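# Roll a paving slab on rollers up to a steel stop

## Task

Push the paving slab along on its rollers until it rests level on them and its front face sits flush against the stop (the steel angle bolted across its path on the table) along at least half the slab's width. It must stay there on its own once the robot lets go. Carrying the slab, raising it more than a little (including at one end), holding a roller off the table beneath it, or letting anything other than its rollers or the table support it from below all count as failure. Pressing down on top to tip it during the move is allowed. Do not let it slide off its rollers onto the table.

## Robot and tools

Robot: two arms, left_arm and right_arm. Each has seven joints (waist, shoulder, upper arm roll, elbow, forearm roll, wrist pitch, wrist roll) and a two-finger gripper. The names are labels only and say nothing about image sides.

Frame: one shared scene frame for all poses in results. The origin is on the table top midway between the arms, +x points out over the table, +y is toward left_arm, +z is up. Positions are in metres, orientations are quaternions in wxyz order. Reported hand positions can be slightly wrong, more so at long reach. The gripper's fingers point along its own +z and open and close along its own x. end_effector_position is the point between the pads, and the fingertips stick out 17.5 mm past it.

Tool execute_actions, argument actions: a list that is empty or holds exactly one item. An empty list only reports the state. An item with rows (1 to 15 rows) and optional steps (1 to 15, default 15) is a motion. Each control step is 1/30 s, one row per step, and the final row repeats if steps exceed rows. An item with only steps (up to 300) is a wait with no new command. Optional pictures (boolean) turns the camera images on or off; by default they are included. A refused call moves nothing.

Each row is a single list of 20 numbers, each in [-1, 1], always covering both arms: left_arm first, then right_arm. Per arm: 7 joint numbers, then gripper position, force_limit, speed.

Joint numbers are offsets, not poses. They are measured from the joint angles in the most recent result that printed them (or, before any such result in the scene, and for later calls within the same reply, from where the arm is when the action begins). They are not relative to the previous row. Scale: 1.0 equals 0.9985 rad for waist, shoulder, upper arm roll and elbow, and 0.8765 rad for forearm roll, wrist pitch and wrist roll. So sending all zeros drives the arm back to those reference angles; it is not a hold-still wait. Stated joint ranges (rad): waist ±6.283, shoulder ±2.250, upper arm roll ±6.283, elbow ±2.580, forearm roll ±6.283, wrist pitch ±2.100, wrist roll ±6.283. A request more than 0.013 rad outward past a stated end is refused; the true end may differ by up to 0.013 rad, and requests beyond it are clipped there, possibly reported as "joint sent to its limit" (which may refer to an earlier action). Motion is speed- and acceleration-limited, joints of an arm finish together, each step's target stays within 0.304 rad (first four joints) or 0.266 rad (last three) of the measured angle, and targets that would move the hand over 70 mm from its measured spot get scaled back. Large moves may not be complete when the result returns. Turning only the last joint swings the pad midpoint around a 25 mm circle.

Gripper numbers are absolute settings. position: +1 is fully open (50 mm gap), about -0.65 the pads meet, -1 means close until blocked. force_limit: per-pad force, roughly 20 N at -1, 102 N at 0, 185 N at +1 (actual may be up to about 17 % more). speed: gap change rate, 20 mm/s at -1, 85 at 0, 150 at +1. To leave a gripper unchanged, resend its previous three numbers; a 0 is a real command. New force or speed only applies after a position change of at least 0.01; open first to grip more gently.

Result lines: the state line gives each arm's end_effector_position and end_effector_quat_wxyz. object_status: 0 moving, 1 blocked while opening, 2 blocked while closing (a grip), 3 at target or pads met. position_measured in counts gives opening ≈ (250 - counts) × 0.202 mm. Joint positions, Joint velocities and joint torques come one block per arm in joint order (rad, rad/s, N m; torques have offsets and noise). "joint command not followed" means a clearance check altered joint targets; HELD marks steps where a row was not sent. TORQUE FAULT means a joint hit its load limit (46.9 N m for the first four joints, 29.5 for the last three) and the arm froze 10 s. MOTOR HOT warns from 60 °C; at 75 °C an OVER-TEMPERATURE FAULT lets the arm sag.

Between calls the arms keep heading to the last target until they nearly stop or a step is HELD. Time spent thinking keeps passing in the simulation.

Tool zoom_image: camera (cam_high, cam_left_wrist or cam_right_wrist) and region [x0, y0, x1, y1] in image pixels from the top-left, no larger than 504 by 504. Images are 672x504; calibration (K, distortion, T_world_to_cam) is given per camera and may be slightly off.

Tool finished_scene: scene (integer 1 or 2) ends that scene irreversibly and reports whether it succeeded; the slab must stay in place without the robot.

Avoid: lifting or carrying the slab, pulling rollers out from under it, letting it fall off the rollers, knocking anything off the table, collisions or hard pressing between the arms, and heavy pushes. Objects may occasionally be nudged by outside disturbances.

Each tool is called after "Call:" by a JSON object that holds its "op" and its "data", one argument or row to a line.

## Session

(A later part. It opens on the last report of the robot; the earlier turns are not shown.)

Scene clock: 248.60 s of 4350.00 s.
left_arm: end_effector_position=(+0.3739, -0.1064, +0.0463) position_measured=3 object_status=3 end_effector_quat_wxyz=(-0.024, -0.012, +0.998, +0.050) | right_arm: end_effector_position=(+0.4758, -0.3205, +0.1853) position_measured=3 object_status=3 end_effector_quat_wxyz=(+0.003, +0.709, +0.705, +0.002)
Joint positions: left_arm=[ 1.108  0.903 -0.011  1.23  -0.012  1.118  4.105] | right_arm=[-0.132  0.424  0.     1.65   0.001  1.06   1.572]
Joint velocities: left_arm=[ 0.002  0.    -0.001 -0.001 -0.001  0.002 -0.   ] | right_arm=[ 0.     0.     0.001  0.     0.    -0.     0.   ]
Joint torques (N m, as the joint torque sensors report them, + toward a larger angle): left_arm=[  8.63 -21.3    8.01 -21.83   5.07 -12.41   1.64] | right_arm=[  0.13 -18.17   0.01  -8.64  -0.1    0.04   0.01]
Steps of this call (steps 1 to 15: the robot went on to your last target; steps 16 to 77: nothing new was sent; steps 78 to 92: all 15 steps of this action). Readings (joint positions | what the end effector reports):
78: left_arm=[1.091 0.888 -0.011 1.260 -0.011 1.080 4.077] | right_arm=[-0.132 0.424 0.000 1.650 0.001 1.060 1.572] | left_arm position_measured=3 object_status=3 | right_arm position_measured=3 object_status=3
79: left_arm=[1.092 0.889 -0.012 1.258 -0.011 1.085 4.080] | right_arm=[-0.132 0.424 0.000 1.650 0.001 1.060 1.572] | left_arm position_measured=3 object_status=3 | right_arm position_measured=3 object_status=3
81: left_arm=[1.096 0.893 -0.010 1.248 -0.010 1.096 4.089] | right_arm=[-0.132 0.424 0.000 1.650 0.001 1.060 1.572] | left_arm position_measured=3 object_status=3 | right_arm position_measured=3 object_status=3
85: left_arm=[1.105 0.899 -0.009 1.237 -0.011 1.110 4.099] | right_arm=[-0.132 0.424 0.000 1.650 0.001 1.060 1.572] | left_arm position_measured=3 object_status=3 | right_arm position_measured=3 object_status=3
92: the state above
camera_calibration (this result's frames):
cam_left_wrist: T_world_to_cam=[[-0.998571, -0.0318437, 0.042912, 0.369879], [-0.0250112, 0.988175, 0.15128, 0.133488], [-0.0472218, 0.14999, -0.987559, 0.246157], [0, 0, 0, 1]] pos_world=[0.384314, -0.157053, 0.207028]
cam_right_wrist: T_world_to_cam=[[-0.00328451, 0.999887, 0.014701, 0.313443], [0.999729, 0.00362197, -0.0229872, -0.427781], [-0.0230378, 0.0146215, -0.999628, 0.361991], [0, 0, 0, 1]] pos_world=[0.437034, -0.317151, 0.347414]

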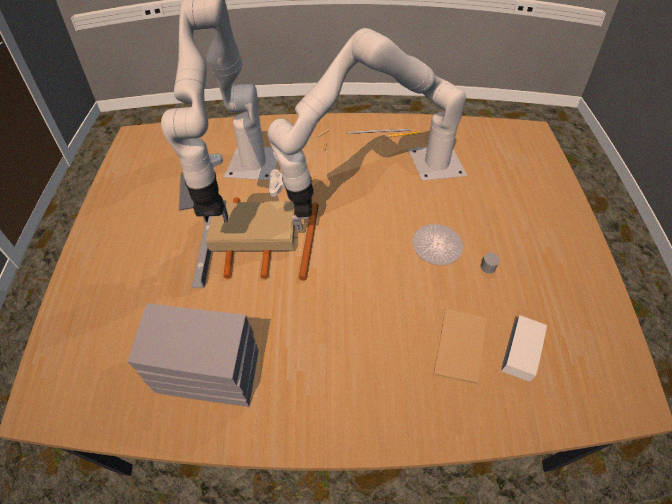

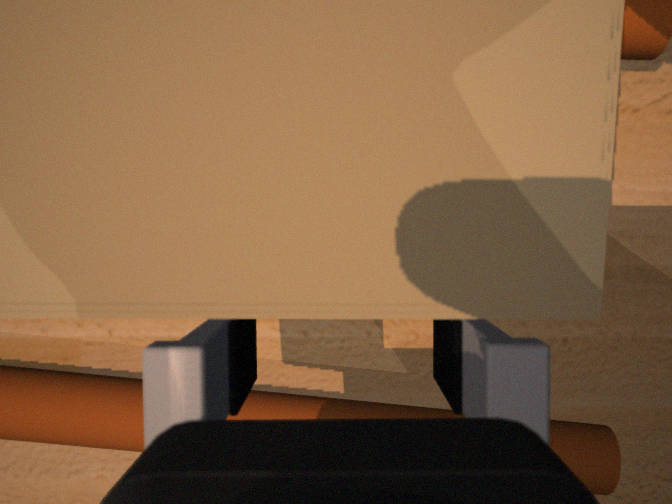

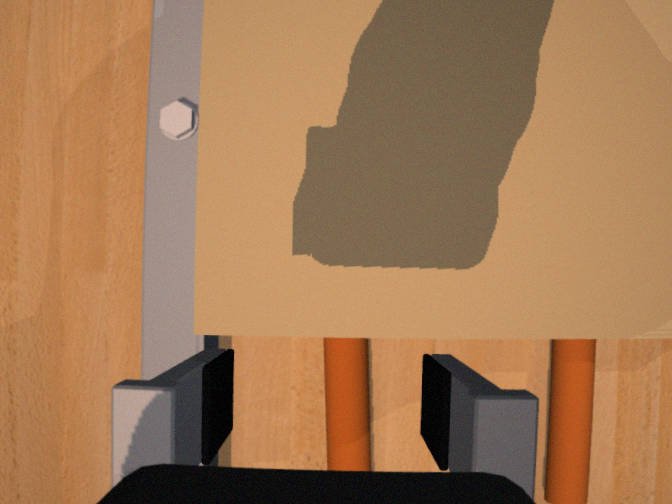

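Call:
{"op": "execute_actions", "data": {
  "actions": [
    {"rows":[[0.014,0.008,0.008,-0.02,0.008,0.008,0.015,1,0,0, 0,0,0,0,0,0,0,1,0,1],[0.017,0.011,0.011,-0.027,0.011,0.01,0.02,1,0,0, 0,0,0,0,0,0,0,1,0,1],[0.02,0.013,0.011,-0.032,0.011,0.011,0.024,1,0,0, 0,0,0,0,0,0,0,1,0,1],[0.02,0.013,0.011,-0.032,0.011,0.011,0.024,1,0,0, 0,0,0,0,0,0,0,1,0,1],[0.02,0.013,0.011,-0.032,0.011,0.011,0.024,1,0,0, 0,0,0,0,0,0,0,1,0,1],[0.02,0.013,0.011,-0.032,0.011,0.011,0.024,1,0,0, 0,0,0,0,0,0,0,1,0,1],[0,0,0.011,0,0.011,0,0,1,0,0, 0,0,0,0,0,0,0,1,0,1],[-0.008,-0.02,0.011,0.038,0.012,-0.038,-0.008,1,0,0, 0,0,0,0,0,0,0,1,0,1],[-0.016,-0.04,0.011,0.076,0.012,-0.076,-0.016,1,0,0, 0,0,0,0,0,0,0,1,0,1],[-0.023,-0.06,0.011,0.114,0.012,-0.115,-0.024,1,0,0, 0,0,0,0,0,0,0,1,0,1],[-0.031,-0.08,0.011,0.152,0.012,-0.153,-0.032,1,0,0, 0,0,0,0,0,0,0,1,0,1],[-0.039,-0.1,0.011,0.19,0.012,-0.19,-0.04,1,0,0, 0,0,0,0,0,0,0,1,0,1],[-0.046,-0.12,0.011,0.228,0.012,-0.23,-0.049,1,0,0, 0,0,0,0,0,0,0,1,0,1],[-0.054,-0.142,0.011,0.266,0.012,-0.268,-0.057,1,0,0, 0,0,0,0,0,0,0,1,0,1]],"steps":15}
  ]
}}

Call:
{"op": "execute_actions", "data": {
  "actions": [
    {"steps":20}
  ]
}}

Scene clock: 254.37 s of 4350.00 s.
left_arm: end_effector_position=(+0.3702, -0.0881, +0.0540) position_measured=3 object_status=3 end_effector_quat_wxyz=(-0.018, -0.013, +0.999, +0.024) | right_arm: end_effector_position=(+0.4758, -0.3205, +0.1853) position_measured=3 object_status=3 end_effector_quat_wxyz=(+0.003, +0.709, +0.705, +0.002)
Joint positions: left_arm=[ 1.077  0.823  0.001  1.378 -0.002  1.     4.078] | right_arm=[-0.132  0.424  0.     1.65   0.001  1.06   1.572]
Joint velocities: left_arm=[-0.179 -0.515 -0.009  0.97  -0.005 -0.977 -0.193] | right_arm=[ 0. -0.  0.  0. -0. -0.  0.]
Joint torques (N m, as the joint torque sensors report them, + toward a larger angle): left_arm=[ -0.14 -23.94  -0.35  -7.47  -0.26  -0.35   0.35] | right_arm=[ -0.29 -17.93   0.29  -8.62  -0.19  -0.21   0.05]
Steps of this call (steps 1 to 15: the robot went on to your last target; steps 16 to 90: nothing new was sent; then 2.27 s passed at rest; steps 91 to 105: all 15 steps of this action). Readings (joint positions | what the end effector reports):
91: left_arm=[1.109 0.903 -0.011 1.230 -0.012 1.119 4.106] | right_arm=[-0.132 0.424 0.000 1.650 0.001 1.060 1.572] | left_arm position_measured=3 object_status=3 | right_arm position_measured=3 object_status=3
92: left_arm=[1.110 0.905 -0.012 1.227 -0.013 1.125 4.109] | right_arm=[-0.132 0.424 0.000 1.650 0.001 1.060 1.572] | left_arm position_measured=3 object_status=3 | right_arm position_measured=3 object_status=3
94: left_arm=[1.115 0.910 -0.014 1.215 -0.016 1.139 4.120] | right_arm=[-0.132 0.424 0.000 1.650 0.001 1.060 1.572] | left_arm position_measured=3 object_status=3 | right_arm position_measured=3 object_status=3
98: left_arm=[1.111 0.909 -0.012 1.216 -0.014 1.140 4.121] | right_arm=[-0.132 0.424 0.000 1.650 0.001 1.060 1.572] | left_arm position_measured=3 object_status=3 | right_arm position_measured=3 object_status=3
105: the state above
camera_calibration (this result's frames):
cam_left_wrist: T_world_to_cam=[[-0.998979, -0.0325137, 0.0313647, 0.367202], [-0.0292374, 0.994579, 0.0997902, 0.119063], [-0.0344392, 0.0987713, -0.994514, 0.241955], [0, 0, 0, 1]] pos_world=[0.378641, -0.130377, 0.21723]
cam_right_wrist: T_world_to_cam=[[-0.00328427, 0.999887, 0.0147009, 0.313443], [0.999729, 0.00362169, -0.0229846, -0.427783], [-0.0230353, 0.0146214, -0.999628, 0.361989], [0, 0, 0, 1]] pos_world=[0.437036, -0.317151, 0.347414]

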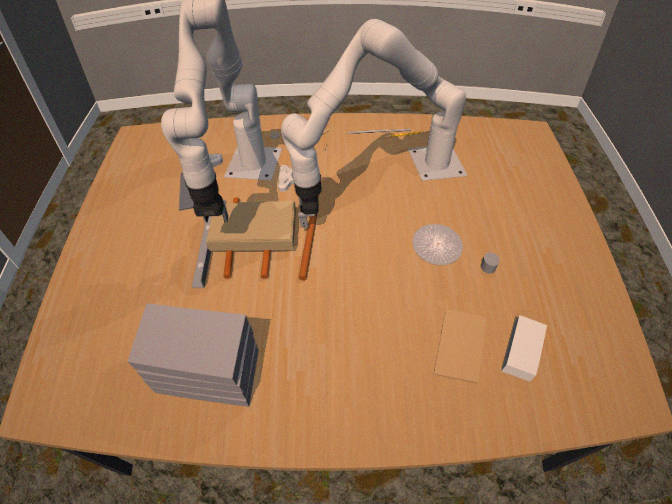

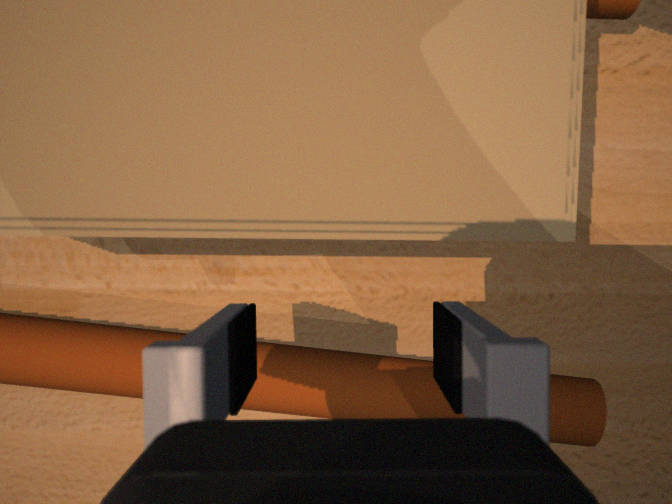

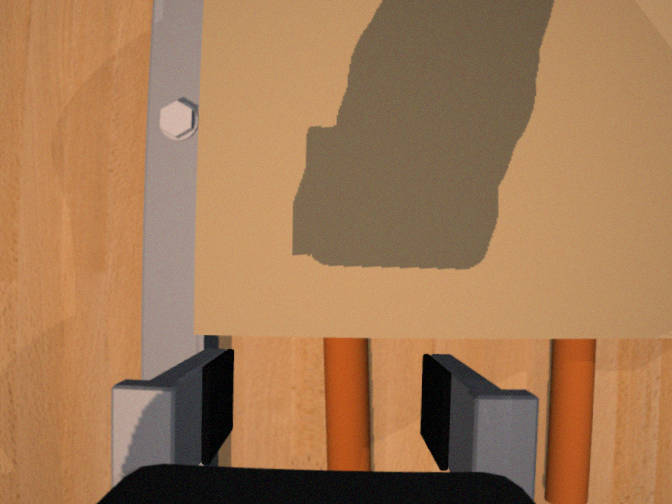

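Scene clock: 255.03 s of 4350.00 s.
left_arm: end_effector_position=(+0.3748, -0.0741, +0.0594) position_measured=3 object_status=3 end_effector_quat_wxyz=(+0.001, -0.013, +1.000, -0.000) | right_arm: end_effector_position=(+0.4758, -0.3205, +0.1853) position_measured=3 object_status=3 end_effector_quat_wxyz=(+0.003, +0.709, +0.705, +0.002)
Joint positions: left_arm=[ 1.055  0.761  0.     1.496 -0.002  0.883  4.055] | right_arm=[-0.132  0.424  0.     1.65   0.001  1.06   1.572]
Joint velocities: left_arm=[-0.    -0.001 -0.     0.     0.    -0.001  0.001] | right_arm=[-0.001  0.     0.001  0.    -0.    -0.     0.   ]
Joint torques (N m, as the joint torque sensors report them, + toward a larger angle): left_arm=[  0.3  -23.     0.47  -7.47  -0.27  -0.2    0.06] | right_arm=[  0.24 -17.87  -0.09  -8.25   0.26  -0.11   0.  ]
Steps of this call (steps 1 to 20: the robot went on to your last target). Readings (joint positions | what the end effector reports):
1: left_arm=[1.071 0.807 0.001 1.409 -0.002 0.969 4.072] | right_arm=[-0.132 0.424 0.000 1.650 0.001 1.060 1.572] | left_arm position_measured=3 object_status=3 | right_arm position_measured=3 object_status=3
2: left_arm=[1.066 0.793 0.000 1.436 -0.002 0.942 4.067] | right_arm=[-0.132 0.424 0.000 1.650 0.001 1.060 1.572] | left_arm position_measured=3 object_status=3 | right_arm position_measured=3 object_status=3
4: left_arm=[1.059 0.774 -0.000 1.474 -0.002 0.903 4.059] | right_arm=[-0.132 0.424 0.000 1.650 0.001 1.060 1.572] | left_arm position_measured=3 object_status=3 | right_arm position_measured=3 object_status=3
8: left_arm=[1.056 0.765 0.000 1.494 -0.002 0.883 4.055] | right_arm=[-0.132 0.424 0.000 1.650 0.001 1.060 1.572] | left_arm position_measured=3 object_status=3 | right_arm position_measured=3 object_status=3
20: the state above
camera_calibration (this result's frames):
cam_left_wrist: T_world_to_cam=[[-0.999493, -0.0313783, -0.00538622, 0.374487], [-0.0316104, 0.998225, 0.0504642, 0.10884], [0.00379319, 0.0506089, -0.998711, 0.22843], [0, 0, 0, 1]] pos_world=[0.376871, -0.108456, 0.224661]
cam_right_wrist: T_world_to_cam=[[-0.00328457, 0.999887, 0.0147008, 0.313443], [0.999729, 0.00362198, -0.0229846, -0.427783], [-0.0230352, 0.0146213, -0.999628, 0.361989], [0, 0, 0, 1]] pos_world=[0.437036, -0.317151, 0.347414]

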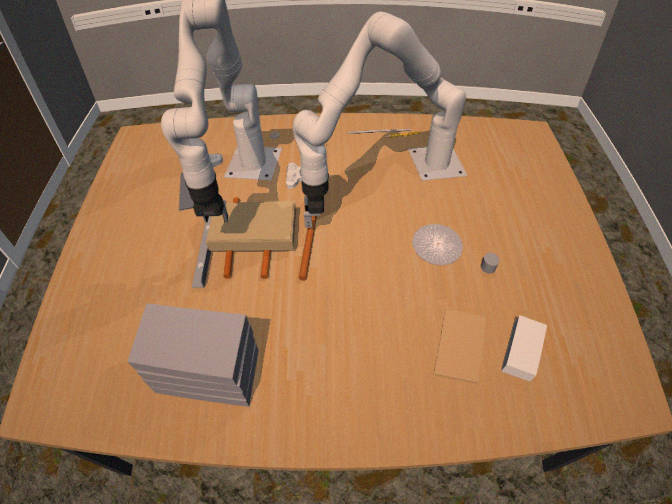

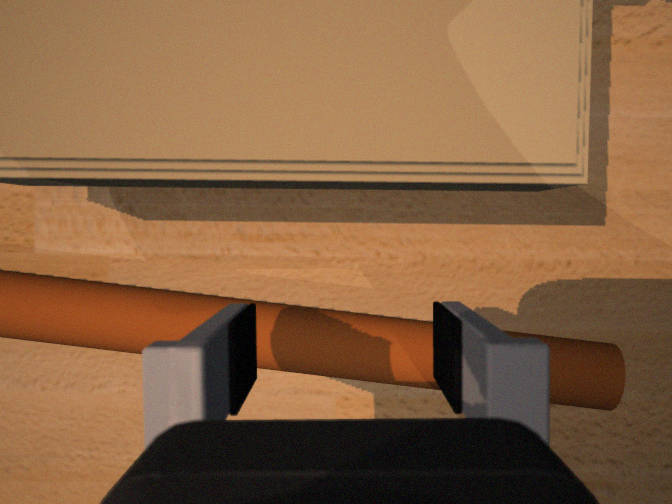

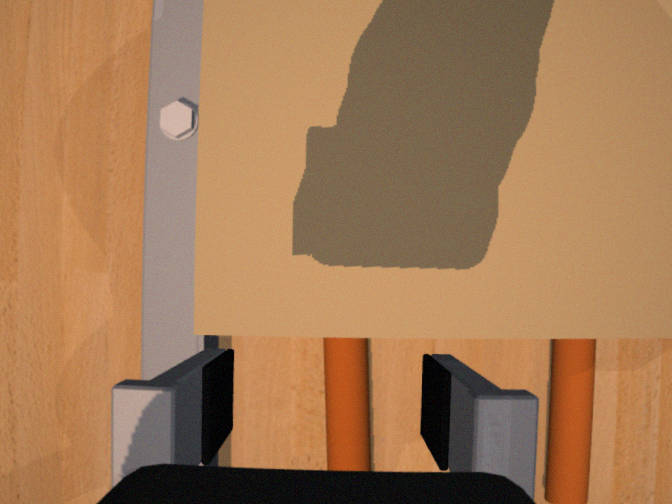

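Call:
{"op": "finished_scene", "data": {
  "scene": 2
}}

The scene is finished: the task was done.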